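# Push a tray's side guide snug against the paper stack

## Task

Move the paper tray's side guide inward so that the paper stack ends up squared and flat against the tray wall across from the guide. The guide must finish locked in the closest notch, in contact (or almost in contact) with the stack along its whole length, without pinching it. The attempt fails if the guide is pressed very hard or slid very fast, or if the stack is shoved sideways beyond the tray walls. It only counts if the result holds without the robot holding it. Finally release the guide and move the grippers away.

## Robot and tools

Robot: two xArm6-style arms with parallel grippers, named left_arm and right_arm. The names are not image sides. left_arm's base sits near (0, +0.276, +0.155) m and right_arm's near (-0.002, -0.279, +0.155) m. Both bases are slightly tilted. Any mounting plates, and the metal frame behind the arms that holds them, are fixed obstacles.

Scene frame: the origin is on the table top midway between the arms. +x points out over the table, +z points up, and left_arm is on the +y side. All positions are in metres. Orientations are quaternions written w first (qw, qx, qy, qz).

Gripper frame: the fingers extend along the gripper's +z axis and close along its y axis. The reported end_effector_position is the point between the pads when closed, roughly 2 cm short of the fingertips. Closing pushes the tips about 10 mm further along +z. The printed hand position can be a little off, more so when the arm reaches far.

The row format, used by both motion tools: a flat list of exactly 16 numbers covering both arms, even if only one moves. The first 8 are for left_arm: x, y, z, qw, qx, qy, qz, opening. The last 8 are the same fields for right_arm. x, y, z and the quaternion are an absolute target pose for that gripper in the scene frame, not an offset. Opening runs from -1 (closed) to +1 (fully open, 0.084 m). To keep an arm still, repeat its last reported position and quaternion exactly. To hold an orientation steady, resend the same quaternion every time rather than the drifted reported one. A target more than 0.6 m from the arm's last reported position, along any of its gripper axes, makes the call refused, and nothing is sent.

Tools:
- execute_actions(actions, pictures). actions is a list that is empty or holds one item.
  - An empty list only reads the current state.
  - {"rows": [...], "steps": n}: 1 to 15 rows, n up to 15 (15 if omitted). Each control step lasts 1/30 s and uses one row. If there are fewer rows than steps, the last row repeats.
  - {"steps": n} with no rows is a wait of up to 300 steps, counted from the previous result. Operator thinking time counts toward it.
  - pictures (true/false) decides whether camera images come back. By default they do.
- move(target, speed). target is one 16-number row as above. Each gripper travels in a straight line toward its pose, turning the short way. Both paths finish together and last between 0.5 and 10 s; longer paths are cut off at 10 s. speed is each arm's top path speed in m/s, 0.002 to 0.5 (default 0.25). Turning is capped at twice that value in rad/s. The gripper opening is applied at the start. The paths ignore obstacles and the other arm. Actual motion may lag, wander or overshoot the set speed, most when the arm is nearly straight.
- wait(seconds): 0 to 10 s. It sends nothing new, and the arms keep heading to their last clipped pose.
- zoom_image(camera, region): camera is cam_low, cam_left_wrist or cam_right_wrist (each 504x504). region is [x0, y0, x1, y1] in pixels from the top-left, no larger than 504x504.
- show_instructions(): shows the scene's reference images.
- read_manual(section): gives licence text only.
Pass the current scene's number. This cannot be undone.

Controller behaviour: on every step the commanded pose is clamped to within 70 mm and 16 degrees of the measured pose. Far targets therefore need several calls; check the reported pose and send the remainder. Position takes priority over orientation when both cannot be met. Joints move at up to 3.14 rad/s. Note that the simulation keeps running while the operator composes a reply.

Result lines:
- The state line, left_arm: … | right_arm: …, gives each gripper's position, quaternion, and linear and angular velocity.
- grip_measured is the measured finger opening on the command scale. To grip, command an opening clearly below it; going lower squeezes harder, up to about 24 N per pad.
- Hand target shows the pose each arm is currently driving toward.
- HELD marks steps where part of a row was blocked.
- pose unreachable means the clearance check changed or blocked that arm's command.
- too close is a proximity warning; it treats each arm's plate and its half of the frame as part of that arm.
- A move adds a move: line. Its ending is one of done, off_target, moving, held or fault; the line also shows each gripper's distance to its target. limits=paced means the pose was clipped. limits=held means steps were blocked, and afterwards the arm may suddenly move fast.
- Joint torque readings carry offsets and noise.
- MOTOR HOT appears from 65 °C. At 80 °C an OVER-TEMPERATURE FAULT brakes that arm until it cools.
- TORQUE FAULT: when a joint hits its load limit (waist and shoulder 46, elbow and forearm roll 27.6, wrist joints 18.4 N m), the arm backs off and holds for 10 s.

Things to avoid:
- Fast contact: impact force rises with speed.
- Targets set deep past a contact point, which press harder. For the guide, use low speeds and targets only slightly beyond the contact.
- Pushing the stack sideways out of the tray.
- Knocking anything off the table.
- Letting the arms collide or press on each other.
- Leaving the guide held by the gripper at the end: release it and retract.

Loose objects may occasionally get a brief external nudge.

Each tool is called by a JSON object that holds its "fn" and its "kwargs".

## Session

{"fn": "execute_actions", "kwargs": {"actions": []}}

Scene clock: 0.00 s of 4100.00 s.
left_arm: end_effector_position=(+0.6273, +0.7020, +0.1490) grip_measured=+1.00 end_effector_quat_wxyz=(-0.001, +0.810, -0.587, +0.003) end_effector_velocity=(-0.000, +0.000, +0.000) end_effector_angular_velocity=(-0.000, -0.000, +0.001) | right_arm: end_effector_position=(+0.7426, -0.6866, +0.2452) grip_measured=+1.00 end_effector_quat_wxyz=(+0.559, +0.598, +0.524, +0.235) end_effector_velocity=(-0.000, -0.001, +0.001) end_effector_angular_velocity=(-0.001, -0.001, -0.000)
Joint positions: left_arm=[ 0.342  0.777 -2.123  0.545  1.16   1.464  0.084] | right_arm=[-0.449  0.488 -1.59  -2.858  0.555  0.556  0.084]
Joint velocities: left_arm=[ 0.001 -0.    -0.    -0.    -0.    -0.     0.   ] | right_arm=[-0.    -0.001 -0.    -0.001  0.     0.     0.   ]
Joint torques (N m, as the arm reports them, + toward a larger angle): no reading
Motor temperatures (°C, as the motors report them): left_arm=[32 33 33 31 35 31] | right_arm=[33 31 33 28 33 34]
Hand target (left_arm): +0.627, +0.702, +0.149; -0.001, +0.810, -0.587, +0.003
Hand target (right_arm): +0.743, -0.687, +0.245; +0.559, +0.598, +0.524, +0.235

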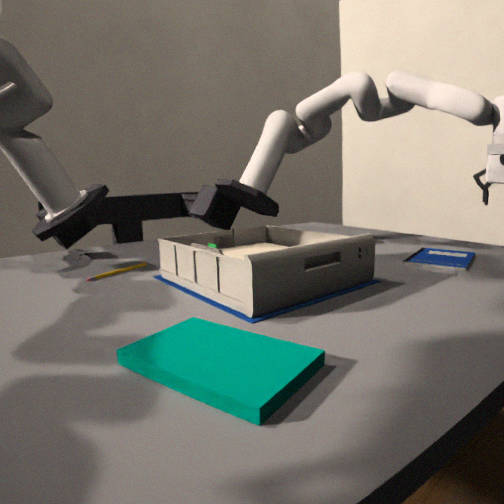

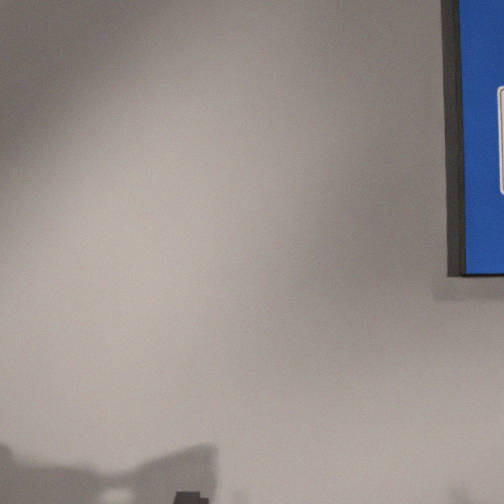

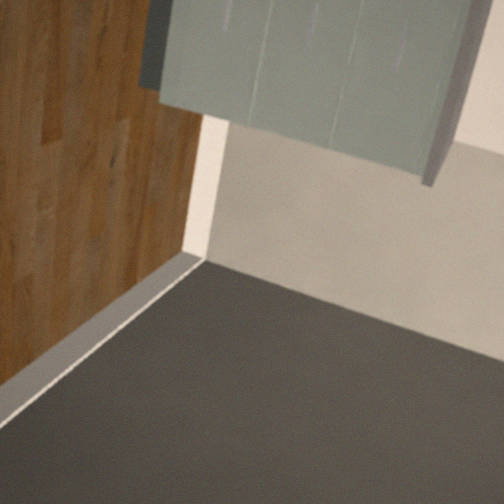

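{"fn": "show_instructions", "kwargs": {}}

{"fn": "move", "kwargs": {"target": [0.6273,0.702,0.149,0,0.81,-0.587,0,1,0.36,-0.1,0.36,0,1,0,0,1]}}

Reference images for this scene: manual page 1, manual page 2, manual page 3, manual page 4, manual page 5, manual page 6.

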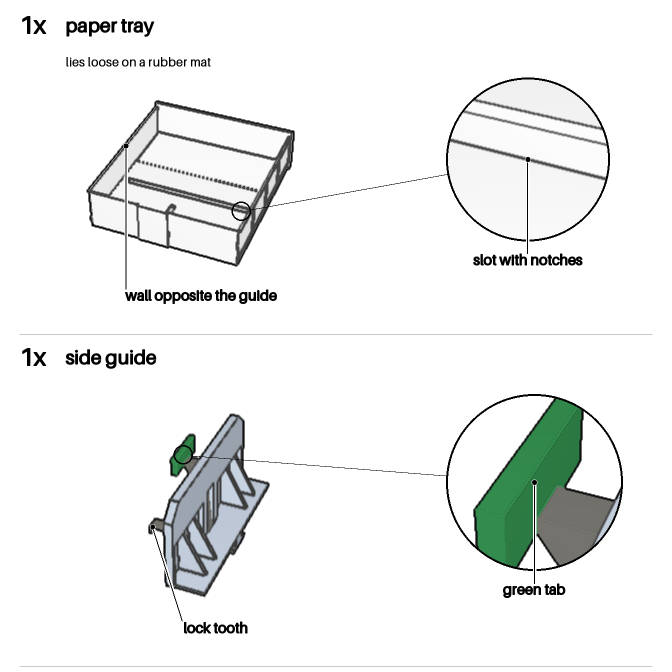

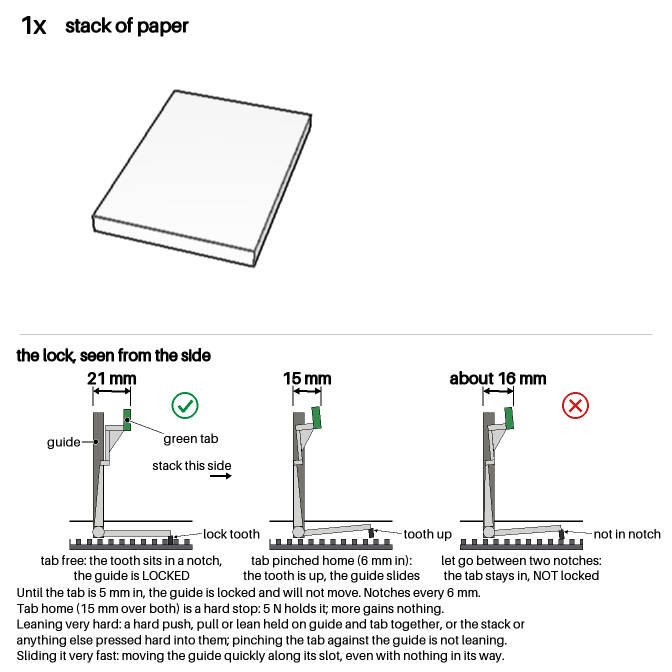

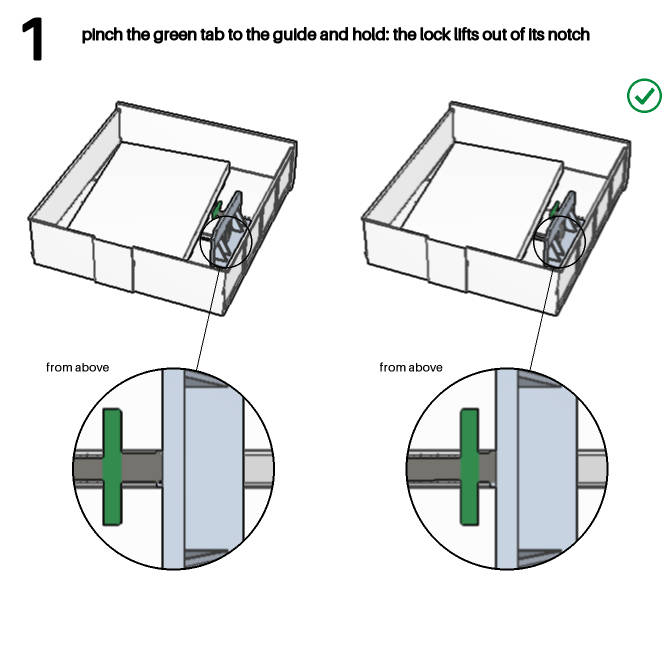

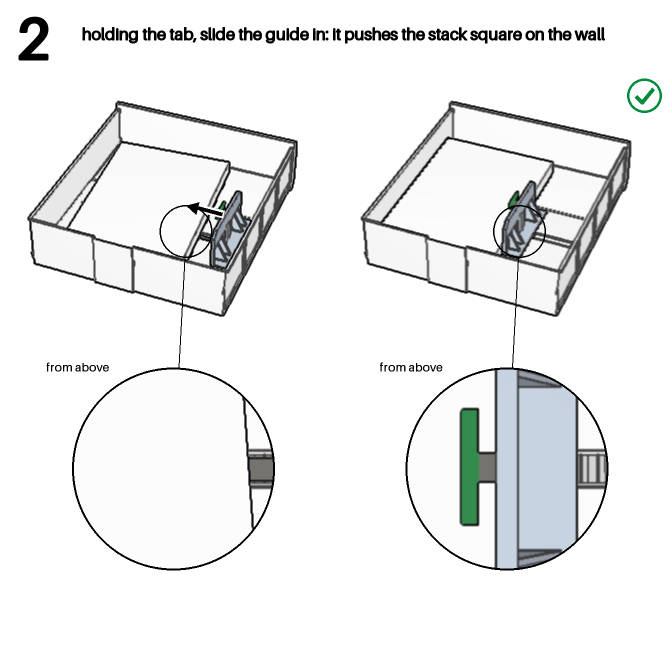

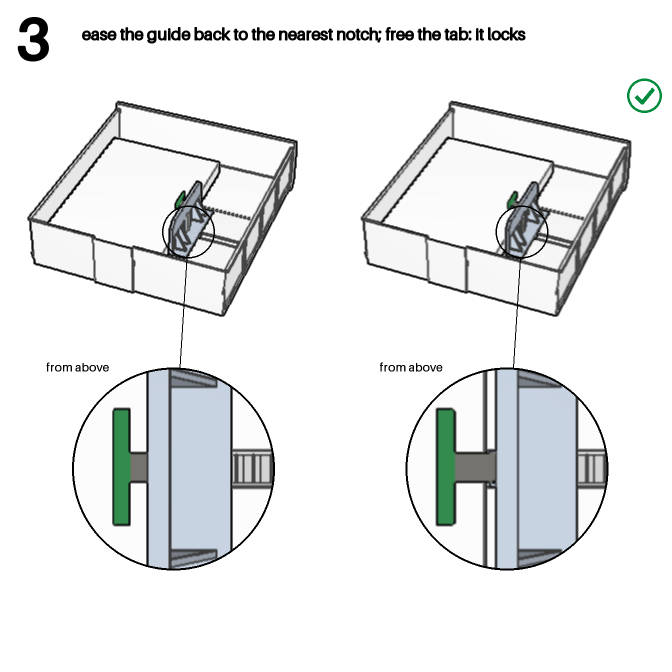

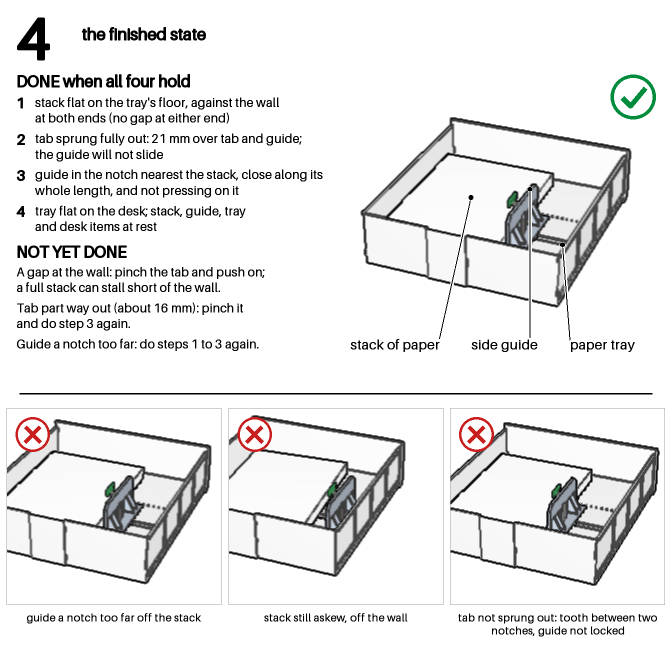

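action 0: the call puts the target (right_arm/x, right_arm/y, right_arm/z) 0.610 m from right_arm's end_effector_position in the last result along the gripper's own z axis as it stood there; a target may be at most 0.6 m away along each of those axes, so nothing of the call was run and nothing moved. Command a nearer target, and go on from there in a later call.

{"fn": "move", "kwargs": {"target": [0.6273,0.702,0.149,0,0.81,-0.587,0,1,0.5,-0.3,0.36,0,1,0,0,1], "speed": 0.4}}

{"fn": "move", "kwargs": {"target": [0.6273,0.702,0.149,0,0.81,-0.587,0,1,0.34,-0.1,0.36,0,1,0,0,1]}}

Scene clock: 7.57 s of 4100.00 s.
left_arm: end_effector_position=(+0.6273, +0.7020, +0.1490) grip_measured=+1.00 end_effector_quat_wxyz=(-0.000, +0.810, -0.587, +0.000) end_effector_velocity=(-0.001, +0.001, -0.000) end_effector_angular_velocity=(+0.002, +0.002, +0.000) | right_arm: end_effector_position=(+0.4992, -0.3005, +0.3597) grip_measured=+1.00 end_effector_quat_wxyz=(-0.001, +1.000, +0.001, +0.001) end_effector_velocity=(-0.001, +0.002, +0.002) end_effector_angular_velocity=(+0.007, -0.001, -0.006)
Joint positions: left_arm=[ 0.34   0.785 -2.137  0.547  1.172  1.464  0.084] | right_arm=[ 0.345  0.154 -1.276 -0.544  1.325  0.632  0.084]
Joint velocities: left_arm=[ 0.001 -0.001  0.     0.002  0.001 -0.    -0.   ] | right_arm=[ 0.002 -0.004  0.001  0.006 -0.002  0.005 -0.   ]
Joint torques (N m, as the arm reports them, + toward a larger angle): left_arm=[-18.64 -30.96 -12.5   -0.33  -1.55   0.01] | right_arm=[  9.26 -20.   -14.88  -0.7   -0.65   0.45]
Motor temperatures (°C, as the motors report them): left_arm=[32 33 33 31 35 31] | right_arm=[33 31 34 28 33 34]
Hand target (left_arm): +0.627, +0.702, +0.149; -0.000, +0.810, -0.587, -0.000
Hand target (right_arm): +0.499, -0.300, +0.360; -0.001, +1.000, +0.001, +0.001
Off the commanded pose (left_arm): 0.000 m, 0 deg.
Off the commanded pose (right_arm): 0.001 m, 0 deg.
After step 90, 1.63 s passed at rest.
move: done

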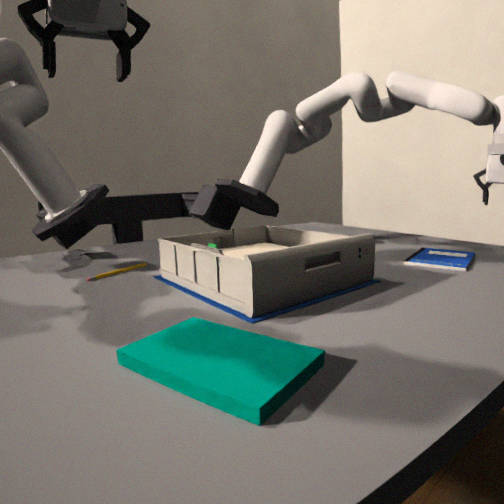

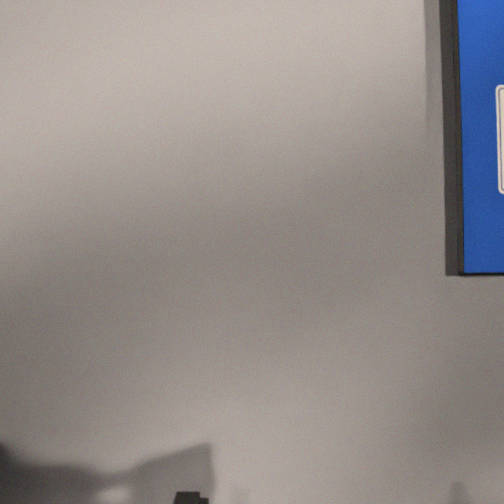

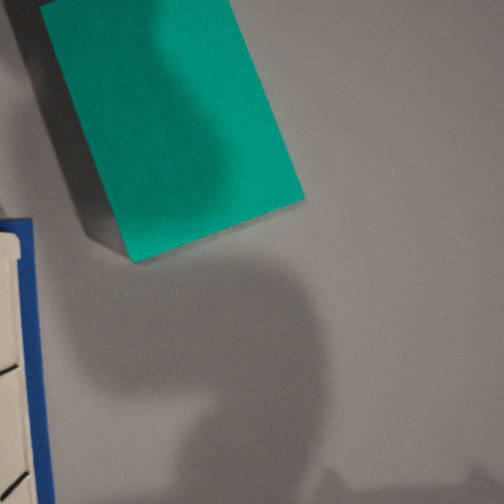

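Scene clock: 9.17 s of 4100.00 s.
left_arm: end_effector_position=(+0.6273, +0.7020, +0.1490) grip_measured=+1.00 end_effector_quat_wxyz=(-0.000, +0.810, -0.587, -0.000) end_effector_velocity=(-0.001, -0.000, -0.002) end_effector_angular_velocity=(-0.002, +0.003, +0.001) | right_arm: end_effector_position=(+0.3397, -0.1005, +0.3599) grip_measured=+1.00 end_effector_quat_wxyz=(-0.000, +1.000, -0.000, -0.000) end_effector_velocity=(-0.003, +0.003, -0.000) end_effector_angular_velocity=(-0.002, -0.001, +0.004)
Joint positions: left_arm=[ 0.34   0.785 -2.137  0.547  1.172  1.464  0.084] | right_arm=[ 0.797  0.258 -1.102 -0.421  1.259  1.113  0.084]
Joint velocities: left_arm=[ 0.002  0.001  0.001 -0.001  0.     0.    -0.   ] | right_arm=[ 0.007  0.005 -0.001  0.001  0.     0.004 -0.   ]
Joint torques (N m, as the arm reports them, + toward a larger angle): left_arm=[-18.6  -30.74 -12.57  -0.31  -1.62  -0.09] | right_arm=[  6.8  -19.1  -15.94  -0.34  -0.48   0.31]
Motor temperatures (°C, as the motors report them): left_arm=[32 33 33 31 35 31] | right_arm=[33 31 34 28 33 34]
Hand target (left_arm): +0.627, +0.702, +0.149; -0.000, +0.810, -0.587, -0.000
Hand target (right_arm): +0.339, -0.100, +0.360; -0.000, +1.000, +0.000, -0.000
Off the commanded pose (left_arm): 0.000 m, 0 deg.
Off the commanded pose (right_arm): 0.001 m, 0 deg.
move: done

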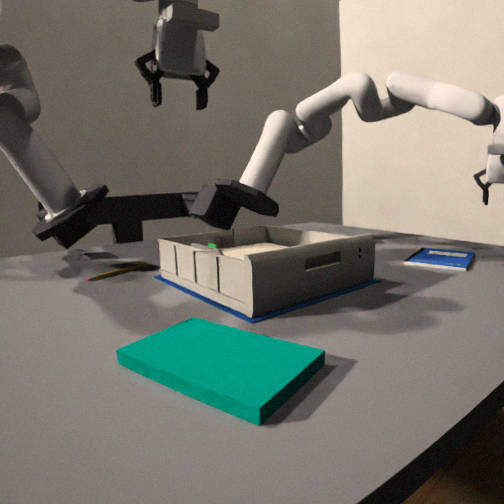

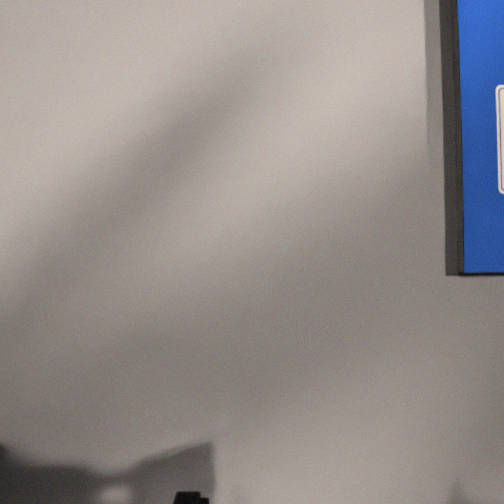

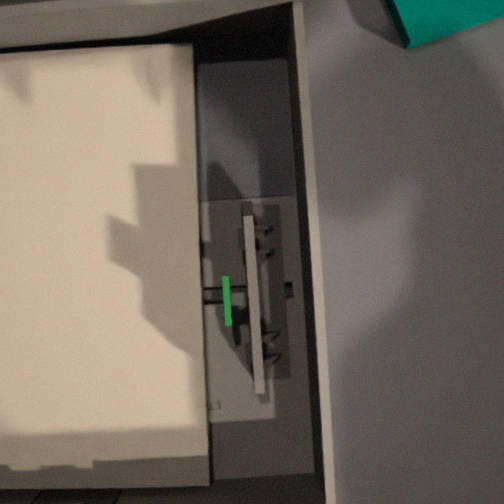

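{"fn": "move", "kwargs": {"target": [0.6273,0.702,0.149,0,0.81,-0.587,0,1,0.365,-0.063,0.19,0,0.9994,0.034,0,0]}}

{"fn": "move", "kwargs": {"target": [0.6273,0.702,0.149,0,0.81,-0.587,0,1,0.381,-0.063,0.118,0,0.9994,0.034,0,0], "speed": 0.1}}

{"fn": "zoom_image", "kwargs": {"camera": "cam_low", "region": [150,150,310,290]}}

Scene clock: 18.10 s of 4100.00 s.
left_arm: end_effector_position=(+0.6273, +0.7020, +0.1490) grip_measured=+1.00 end_effector_quat_wxyz=(-0.000, +0.810, -0.587, +0.000) end_effector_velocity=(+0.000, +0.001, +0.001) end_effector_angular_velocity=(+0.001, -0.002, +0.002) | right_arm: end_effector_position=(+0.3654, -0.0628, +0.1905) grip_measured=-0.01 end_effector_quat_wxyz=(-0.000, +0.999, +0.034, +0.000) end_effector_velocity=(-0.000, -0.000, -0.003) end_effector_angular_velocity=(-0.003, +0.003, +0.001)
Joint positions: left_arm=[ 0.34   0.785 -2.137  0.547  1.172  1.464  0.084] | right_arm=[ 0.623  0.594 -1.051 -0.621  0.87   1.159  0.044]
Joint velocities: left_arm=[ 0.    -0.001 -0.001 -0.001 -0.001  0.    -0.   ] | right_arm=[-0.003  0.007 -0.001 -0.003 -0.002  0.001 -0.   ]
Joint torques (N m, as the arm reports them, + toward a larger angle): left_arm=[-18.72 -30.97 -12.48  -0.37  -1.64  -0.01] | right_arm=[  8.66 -24.65 -13.63  -0.65  -0.76   0.27]
Motor temperatures (°C, as the motors report them): left_arm=[32 33 34 31 35 31] | right_arm=[33 31 34 28 33 34]
Hand target (left_arm): +0.627, +0.702, +0.149; +0.000, +0.810, -0.587, -0.000
Hand target (right_arm): +0.365, -0.063, +0.190; +0.000, +0.999, +0.034, +0.000
Off the commanded pose (left_arm): 0.000 m, 0 deg.
Off the commanded pose (right_arm): 0.001 m, 0 deg.
After step 90, 4.60 s passed at rest.
move: done

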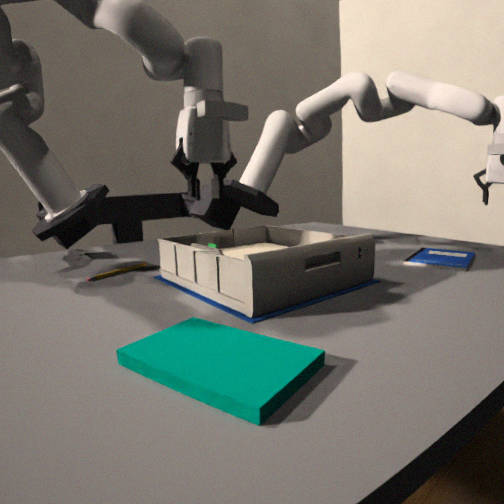

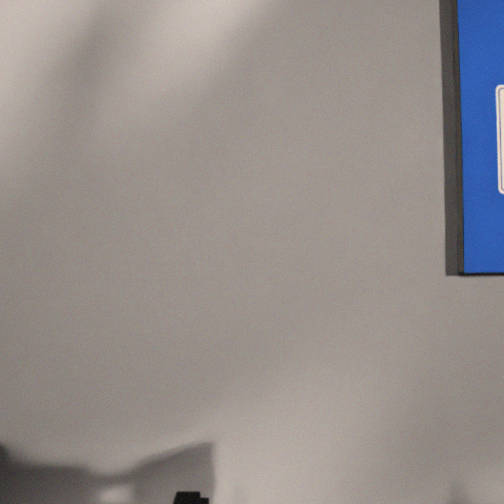

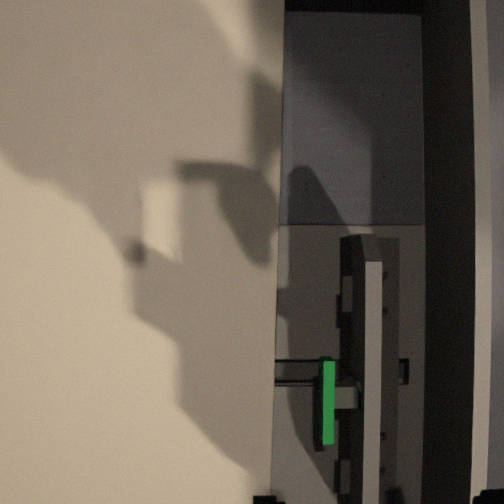

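Scene clock: 19.30 s of 4100.00 s.
left_arm: end_effector_position=(+0.6273, +0.7020, +0.1490) grip_measured=+1.00 end_effector_quat_wxyz=(+0.000, +0.810, -0.587, -0.000) end_effector_velocity=(+0.000, -0.001, +0.001) end_effector_angular_velocity=(-0.001, -0.000, -0.002) | right_arm: end_effector_position=(+0.3812, -0.0629, +0.1184) grip_measured=-0.01 end_effector_quat_wxyz=(-0.000, +0.999, +0.034, +0.000) end_effector_velocity=(-0.000, -0.000, -0.003) end_effector_angular_velocity=(-0.002, +0.001, +0.001)
Joint positions: left_arm=[ 0.34   0.785 -2.137  0.547  1.172  1.464  0.084] | right_arm=[ 0.514  0.755 -1.095 -0.76   0.754  1.216  0.044]
Joint velocities: left_arm=[-0.002 -0.001  0.001 -0.001  0.     0.    -0.   ] | right_arm=[-0.003  0.006 -0.001 -0.004 -0.002  0.002 -0.   ]
Joint torques (N m, as the arm reports them, + toward a larger angle): left_arm=[-18.53 -30.97 -12.55  -0.3   -1.63  -0.09] | right_arm=[  9.86 -26.9  -11.49  -0.65  -0.64   0.37]
Motor temperatures (°C, as the motors report them): left_arm=[32 33 34 31 35 31] | right_arm=[33 31 34 28 33 34]
Hand target (left_arm): +0.627, +0.702, +0.149; -0.000, +0.810, -0.587, -0.000
Hand target (right_arm): +0.381, -0.063, +0.118; +0.000, +0.999, +0.034, +0.000
Off the commanded pose (left_arm): 0.000 m, 0 deg.
Off the commanded pose (right_arm): 0.000 m, 0 deg.
move: done

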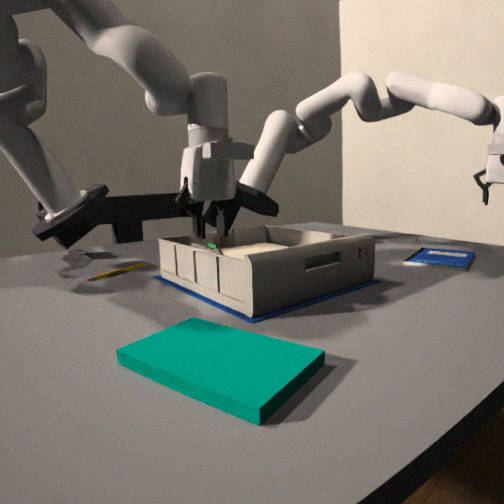

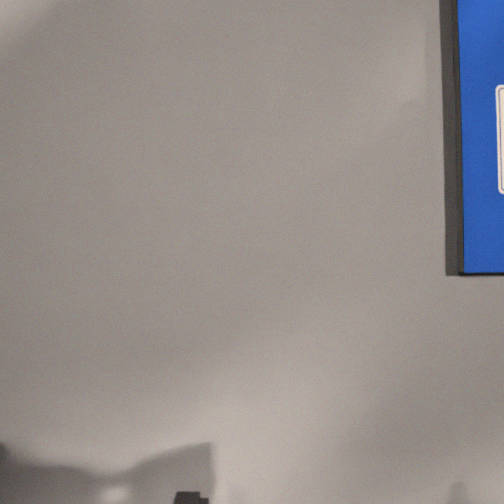

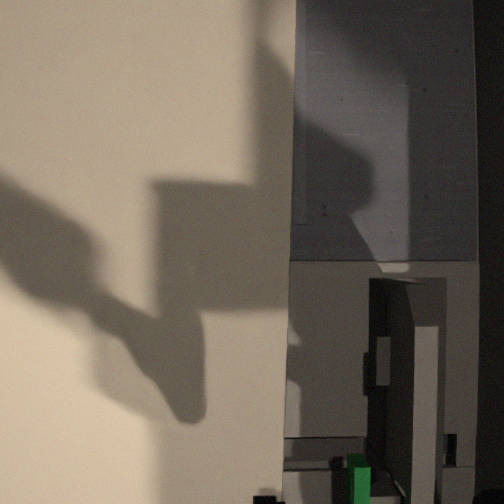

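Region (150, 150, 310, 290) of cam_low's 504x504 image, scaled by 3.150, with more detail than that image has; it fills the top 441 rows of this view, and the rest is white.

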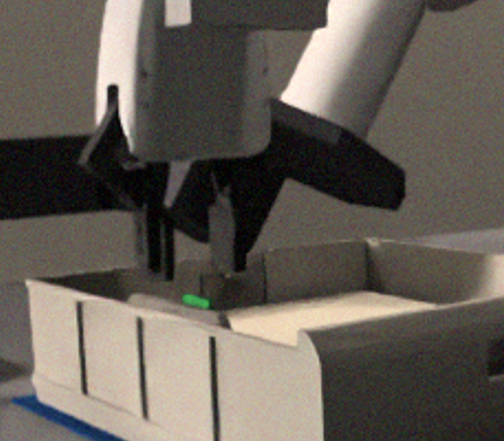

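{"fn": "move", "kwargs": {"target": [0.6273,0.702,0.149,0,0.81,-0.587,0,1,0.381,-0.063,0.096,0,0.9994,0.034,0,0], "speed": 0.03}}

{"fn": "move", "kwargs": {"target": [0.6273,0.702,0.149,0,0.81,-0.587,0,1,0.381,-0.065,0.096,0,0.9994,0.034,0,-0.8], "speed": 0.01}}

{"fn": "zoom_image", "kwargs": {"camera": "cam_low", "region": [150,150,310,290]}}

Scene clock: 25.03 s of 4100.00 s.
left_arm: end_effector_position=(+0.6273, +0.7020, +0.1490) grip_measured=+1.00 end_effector_quat_wxyz=(-0.000, +0.810, -0.587, +0.000) end_effector_velocity=(-0.001, -0.000, -0.001) end_effector_angular_velocity=(-0.001, +0.002, -0.000) | right_arm: end_effector_position=(+0.3811, -0.0630, +0.0962) grip_measured=-0.01 end_effector_quat_wxyz=(-0.000, +0.999, +0.034, +0.000) end_effector_velocity=(+0.001, +0.001, -0.001) end_effector_angular_velocity=(+0.002, -0.003, -0.001)
Joint positions: left_arm=[ 0.34   0.785 -2.137  0.547  1.172  1.464  0.084] | right_arm=[ 0.485  0.803 -1.106 -0.809  0.721  1.246  0.044]
Joint velocities: left_arm=[ 0.001  0.     0.    -0.001  0.001  0.    -0.   ] | right_arm=[-0.002  0.003 -0.003 -0.004 -0.002  0.003 -0.   ]
Joint torques (N m, as the arm reports them, + toward a larger angle): left_arm=[-18.62 -31.   -12.52  -0.46  -1.48   0.02] | right_arm=[  9.77 -27.44 -11.14  -0.63  -0.78   0.34]
Motor temperatures (°C, as the motors report them): left_arm=[32 33 34 31 35 31] | right_arm=[33 31 34 28 33 34]
Hand target (left_arm): +0.627, +0.702, +0.149; +0.000, +0.810, -0.587, +0.000
Hand target (right_arm): +0.381, -0.063, +0.096; +0.000, +0.999, +0.034, +0.000
Off the commanded pose (left_arm): 0.000 m, 0 deg.
Off the commanded pose (right_arm): 0.000 m, 0 deg.
After step 90, 1.67 s passed at rest.
move: done

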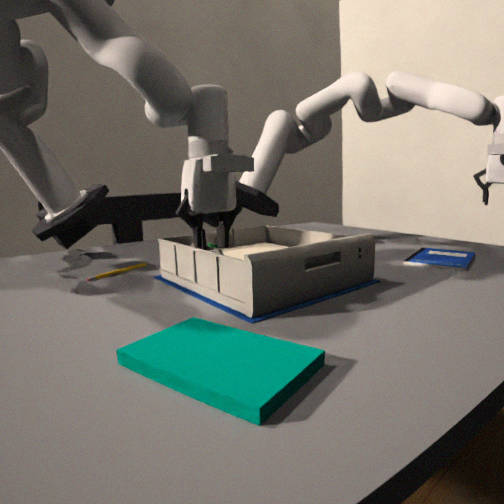

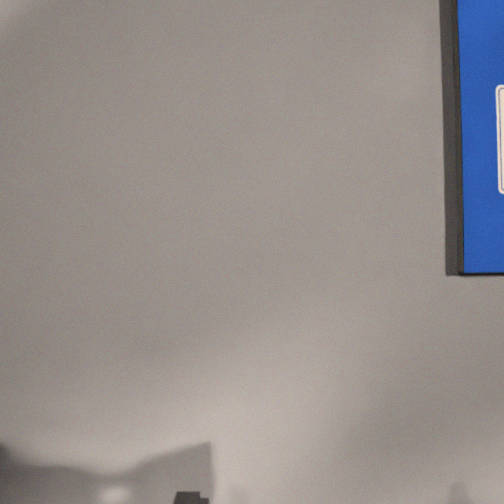

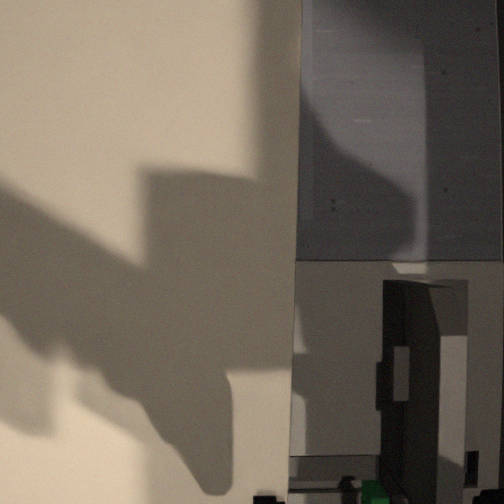

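Scene clock: 25.73 s of 4100.00 s.
left_arm: end_effector_position=(+0.6273, +0.7020, +0.1490) grip_measured=+1.00 end_effector_quat_wxyz=(+0.000, +0.810, -0.587, -0.000) end_effector_velocity=(+0.001, -0.001, +0.000) end_effector_angular_velocity=(+0.001, -0.001, -0.002) | right_arm: end_effector_position=(+0.3813, -0.0680, +0.0960) grip_measured=-0.55 end_effector_quat_wxyz=(+0.006, +0.999, +0.033, -0.001) end_effector_velocity=(-0.001, -0.000, -0.001) end_effector_angular_velocity=(-0.001, +0.001, +0.003)
Joint positions: left_arm=[ 0.34   0.785 -2.137  0.547  1.172  1.464  0.084] | right_arm=[ 0.482  0.797 -1.101 -0.813  0.733  1.246  0.02 ]
Joint velocities: left_arm=[-0.001  0.     0.     0.001 -0.     0.     0.   ] | right_arm=[ 0.    -0.     0.004 -0.002 -0.001 -0.    -0.   ]
Joint torques (N m, as the arm reports them, + toward a larger angle): left_arm=[-18.85 -31.11 -12.45  -0.4   -1.56  -0.04] | right_arm=[ 13.04  -6.71 -10.94  -0.25  -8.79   0.14]
Motor temperatures (°C, as the motors report them): left_arm=[32 33 34 31 35 31] | right_arm=[33 31 34 28 33 34]
Hand target (left_arm): +0.627, +0.702, +0.149; -0.000, +0.810, -0.587, -0.000
Hand target (right_arm): +0.381, -0.065, +0.096; +0.000, +0.999, +0.034, -0.000
Off the commanded pose (left_arm): 0.000 m, 0 deg.
Off the commanded pose (right_arm): 0.003 m, 1 deg.
move: done

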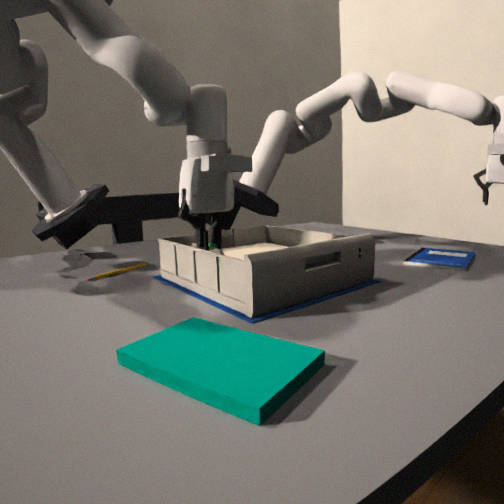

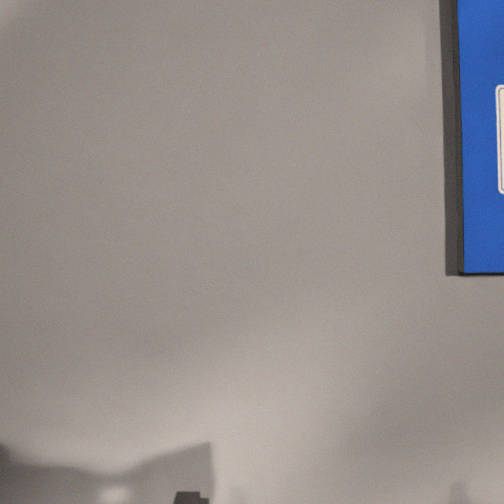

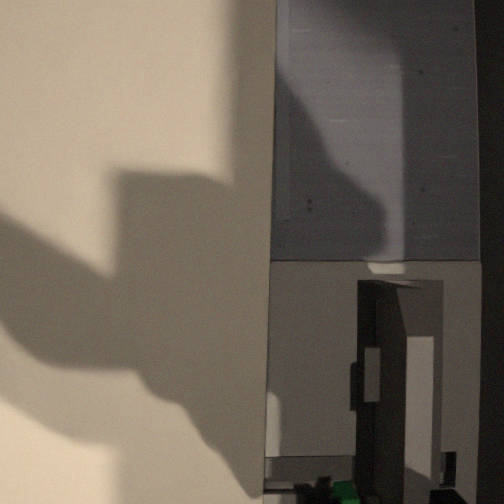

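Region (150, 150, 310, 290) of cam_low's 504x504 image, scaled by 3.150, with more detail than that image has; it fills the top 441 rows of this view, and the rest is white.

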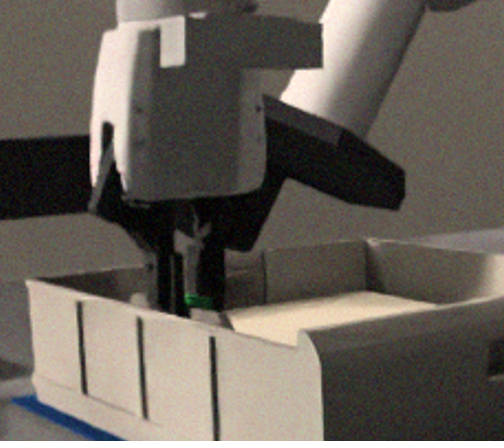

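The arm is straining off-centre; shifting the target to relieve it.

{"fn": "move", "kwargs": {"target": [0.6273,0.702,0.149,0,0.81,-0.587,0,1,0.3815,-0.0705,0.096,0,0.9994,0.034,0,-0.8], "speed": 0.005}}

Scene clock: 28.60 s of 4100.00 s.
left_arm: end_effector_position=(+0.6273, +0.7020, +0.1490) grip_measured=+1.00 end_effector_quat_wxyz=(+0.000, +0.810, -0.587, -0.000) end_effector_velocity=(+0.001, -0.001, -0.000) end_effector_angular_velocity=(-0.002, -0.002, +0.000) | right_arm: end_effector_position=(+0.3812, -0.0701, +0.0959) grip_measured=-0.58 end_effector_quat_wxyz=(-0.000, +0.999, +0.034, -0.000) end_effector_velocity=(+0.000, -0.000, +0.000) end_effector_angular_velocity=(+0.001, -0.001, +0.002)
Joint positions: left_arm=[ 0.34   0.785 -2.137  0.547  1.172  1.464  0.084] | right_arm=[ 0.472  0.786 -1.086 -0.82   0.716  1.244  0.018]
Joint velocities: left_arm=[-0.     0.002 -0.002 -0.003 -0.002  0.    -0.   ] | right_arm=[-0.    -0.002  0.002 -0.002 -0.001 -0.    -0.001]
Joint torques (N m, as the arm reports them, + toward a larger angle): left_arm=[-18.67 -30.91 -12.51  -0.38  -1.54   0.  ] | right_arm=[  9.28 -12.47  -7.58  -0.1   -3.12   0.13]
Motor temperatures (°C, as the motors report them): left_arm=[32 33 34 31 35 31] | right_arm=[33 31 34 28 33 34]
Hand target (left_arm): +0.627, +0.702, +0.149; +0.000, +0.810, -0.587, -0.000
Hand target (right_arm): +0.382, -0.071, +0.096; +0.000, +0.999, +0.034, +0.000
Off the commanded pose (left_arm): 0.000 m, 0 deg.
Off the commanded pose (right_arm): 0.000 m, 0 deg.
move: done

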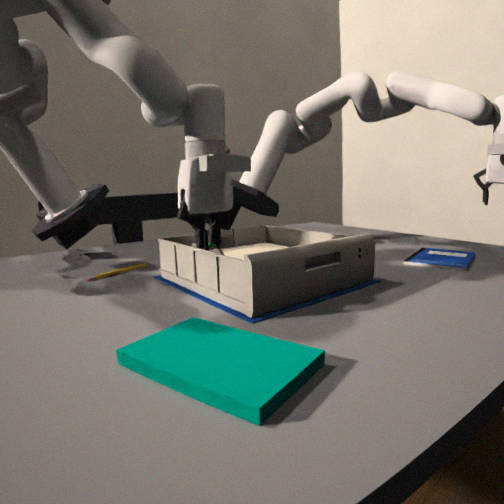

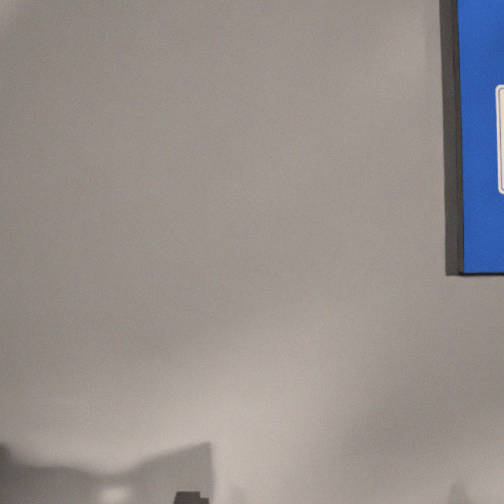

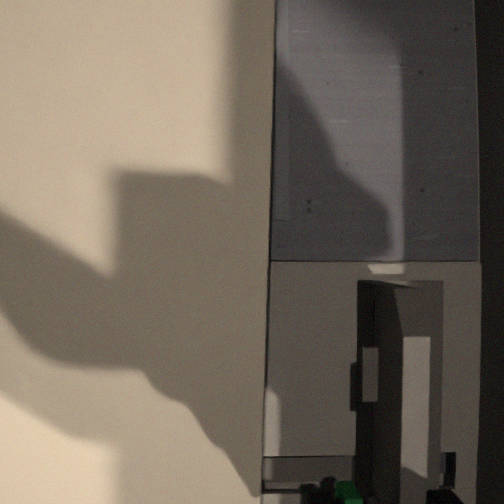

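{"fn": "move", "kwargs": {"target": [0.6273,0.702,0.149,0,0.81,-0.587,0,1,0.3815,-0.0705,0.0995,0,0.9994,0.034,0,-0.85], "speed": 0.005}}

Scene clock: 35.87 s of 4100.00 s.
left_arm: end_effector_position=(+0.6273, +0.7020, +0.1490) grip_measured=+1.00 end_effector_quat_wxyz=(-0.000, +0.810, -0.587, -0.000) end_effector_velocity=(+0.001, -0.001, +0.001) end_effector_angular_velocity=(+0.001, -0.001, -0.002) | right_arm: end_effector_position=(+0.3795, -0.0709, +0.0978) grip_measured=-0.67 end_effector_quat_wxyz=(+0.001, +0.999, +0.035, -0.002) end_effector_velocity=(+0.002, -0.000, +0.004) end_effector_angular_velocity=(-0.001, -0.005, -0.001)
Joint positions: left_arm=[ 0.34   0.785 -2.137  0.547  1.172  1.464  0.084] | right_arm=[ 0.476  0.78  -1.082 -0.812  0.722  1.239  0.015]
Joint velocities: left_arm=[-0.002 -0.    -0.     0.001 -0.     0.     0.   ] | right_arm=[ 0.004 -0.009 -0.001  0.003  0.007 -0.002 -0.   ]
Joint torques (N m, as the arm reports them, + toward a larger angle): left_arm=[-18.66 -30.89 -12.57  -0.35  -1.53  -0.06] | right_arm=[ 12.93 -31.68 -13.57  -0.49  -1.37  -0.09]
Motor temperatures (°C, as the motors report them): left_arm=[32 33 34 31 35 31] | right_arm=[33 31 34 28 33 34]
Hand target (left_arm): +0.627, +0.702, +0.149; -0.000, +0.810, -0.587, +0.000
Hand target (right_arm): +0.381, -0.071, +0.100; -0.000, +0.999, +0.034, +0.000
Off the commanded pose (left_arm): 0.000 m, 0 deg.
Off the commanded pose (right_arm): 0.003 m, 0 deg.
After step 90, 3.33 s passed at rest.
move: done

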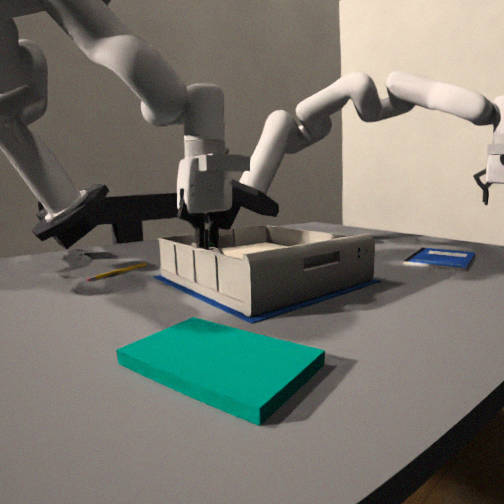

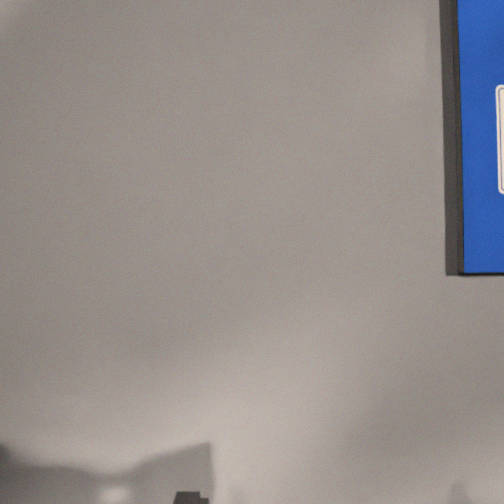

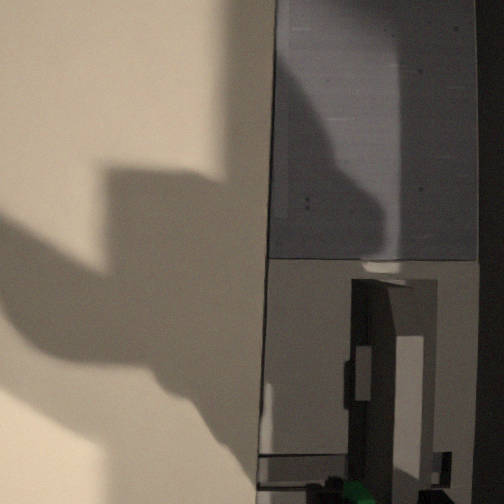

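{"fn": "move", "kwargs": {"target": [0.6273,0.702,0.149,0,0.81,-0.587,0,1,0.3786,-0.050,0.098,0,0.9994,0.034,0,-0.85], "speed": 0.012}}

{"fn": "move", "kwargs": {"target": [0.6273,0.702,0.149,0,0.81,-0.587,0,1,0.3779,-0.040,0.098,0,0.9994,0.034,0,-0.85], "speed": 0.008}}

Scene clock: 40.67 s of 4100.00 s.
left_arm: end_effector_position=(+0.6273, +0.7020, +0.1490) grip_measured=+1.00 end_effector_quat_wxyz=(+0.000, +0.810, -0.587, -0.000) end_effector_velocity=(-0.000, -0.000, -0.000) end_effector_angular_velocity=(-0.001, +0.001, +0.001) | right_arm: end_effector_position=(+0.3786, -0.0502, +0.0980) grip_measured=-0.67 end_effector_quat_wxyz=(-0.000, +0.999, +0.034, -0.000) end_effector_velocity=(+0.000, +0.002, -0.000) end_effector_angular_velocity=(-0.000, +0.001, -0.002)
Joint positions: left_arm=[ 0.34   0.785 -2.137  0.547  1.172  1.464  0.084] | right_arm=[ 0.511  0.827 -1.134 -0.788  0.729  1.25   0.015]
Joint velocities: left_arm=[ 0.     0.    -0.    -0.001  0.001 -0.001 -0.   ] | right_arm=[ 0.002  0.006 -0.006  0.003  0.001  0.001  0.   ]
Joint torques (N m, as the arm reports them, + toward a larger angle): left_arm=[-18.74 -30.93 -12.59  -0.44  -1.59   0.02] | right_arm=[ 12.55 -32.81 -12.8   -0.19  -1.19   0.05]
Motor temperatures (°C, as the motors report them): left_arm=[32 33 34 31 35 31] | right_arm=[33 31 34 28 33 34]
Hand target (left_arm): +0.627, +0.702, +0.149; -0.000, +0.810, -0.587, +0.000
Hand target (right_arm): +0.379, -0.050, +0.098; -0.000, +0.999, +0.034, -0.000
Off the commanded pose (left_arm): 0.000 m, 0 deg.
Off the commanded pose (right_arm): 0.000 m, 0 deg.
move: done

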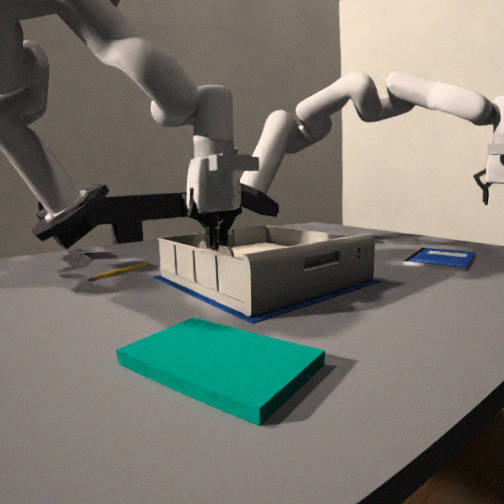

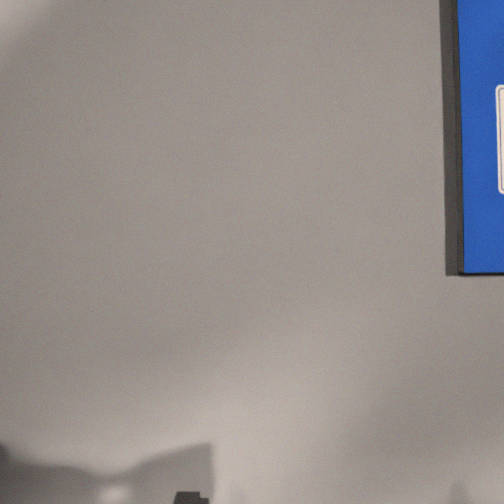

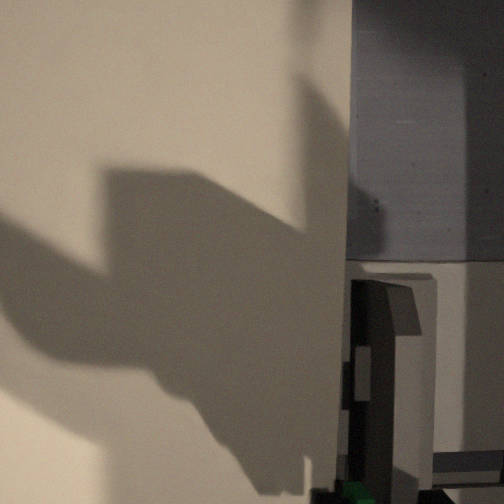

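Scene clock: 42.17 s of 4100.00 s.
left_arm: end_effector_position=(+0.6273, +0.7020, +0.1490) grip_measured=+1.00 end_effector_quat_wxyz=(+0.000, +0.810, -0.587, +0.000) end_effector_velocity=(-0.001, +0.000, -0.001) end_effector_angular_velocity=(+0.002, +0.002, -0.002) | right_arm: end_effector_position=(+0.3776, -0.0402, +0.0978) grip_measured=-0.67 end_effector_quat_wxyz=(+0.000, +0.999, +0.034, -0.000) end_effector_velocity=(-0.000, +0.002, -0.000) end_effector_angular_velocity=(-0.000, -0.000, +0.001)
Joint positions: left_arm=[ 0.34   0.785 -2.137  0.547  1.172  1.464  0.084] | right_arm=[ 0.528  0.851 -1.161 -0.773  0.736  1.251  0.015]
Joint velocities: left_arm=[ 0.     0.     0.001  0.003  0.     0.    -0.   ] | right_arm=[ 0.003  0.004 -0.004  0.002  0.001 -0.     0.   ]
Joint torques (N m, as the arm reports them, + toward a larger angle): left_arm=[-18.45 -30.96 -12.44  -0.33  -1.61   0.03] | right_arm=[ 13.88 -33.86 -14.76  -0.26  -2.49   0.32]
Motor temperatures (°C, as the motors report them): left_arm=[32 33 34 31 35 31] | right_arm=[33 31 34 28 33 34]
Hand target (left_arm): +0.627, +0.702, +0.149; -0.000, +0.810, -0.587, +0.000
Hand target (right_arm): +0.378, -0.040, +0.098; -0.000, +0.999, +0.034, -0.000
Off the commanded pose (left_arm): 0.000 m, 0 deg.
Off the commanded pose (right_arm): 0.000 m, 0 deg.
move: done

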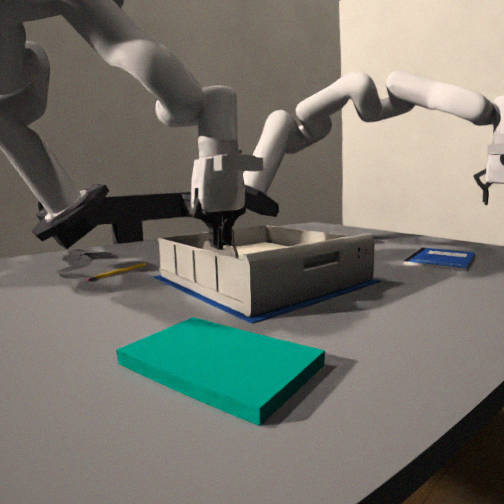

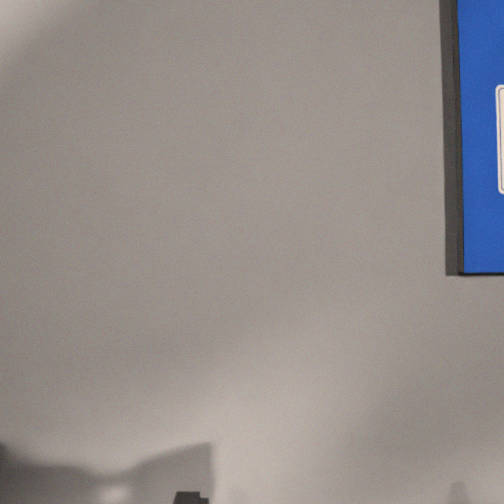

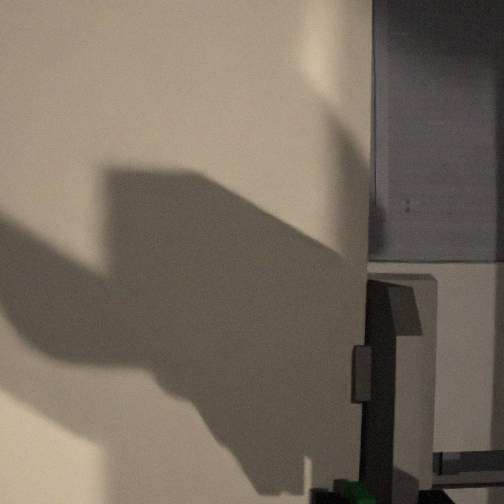

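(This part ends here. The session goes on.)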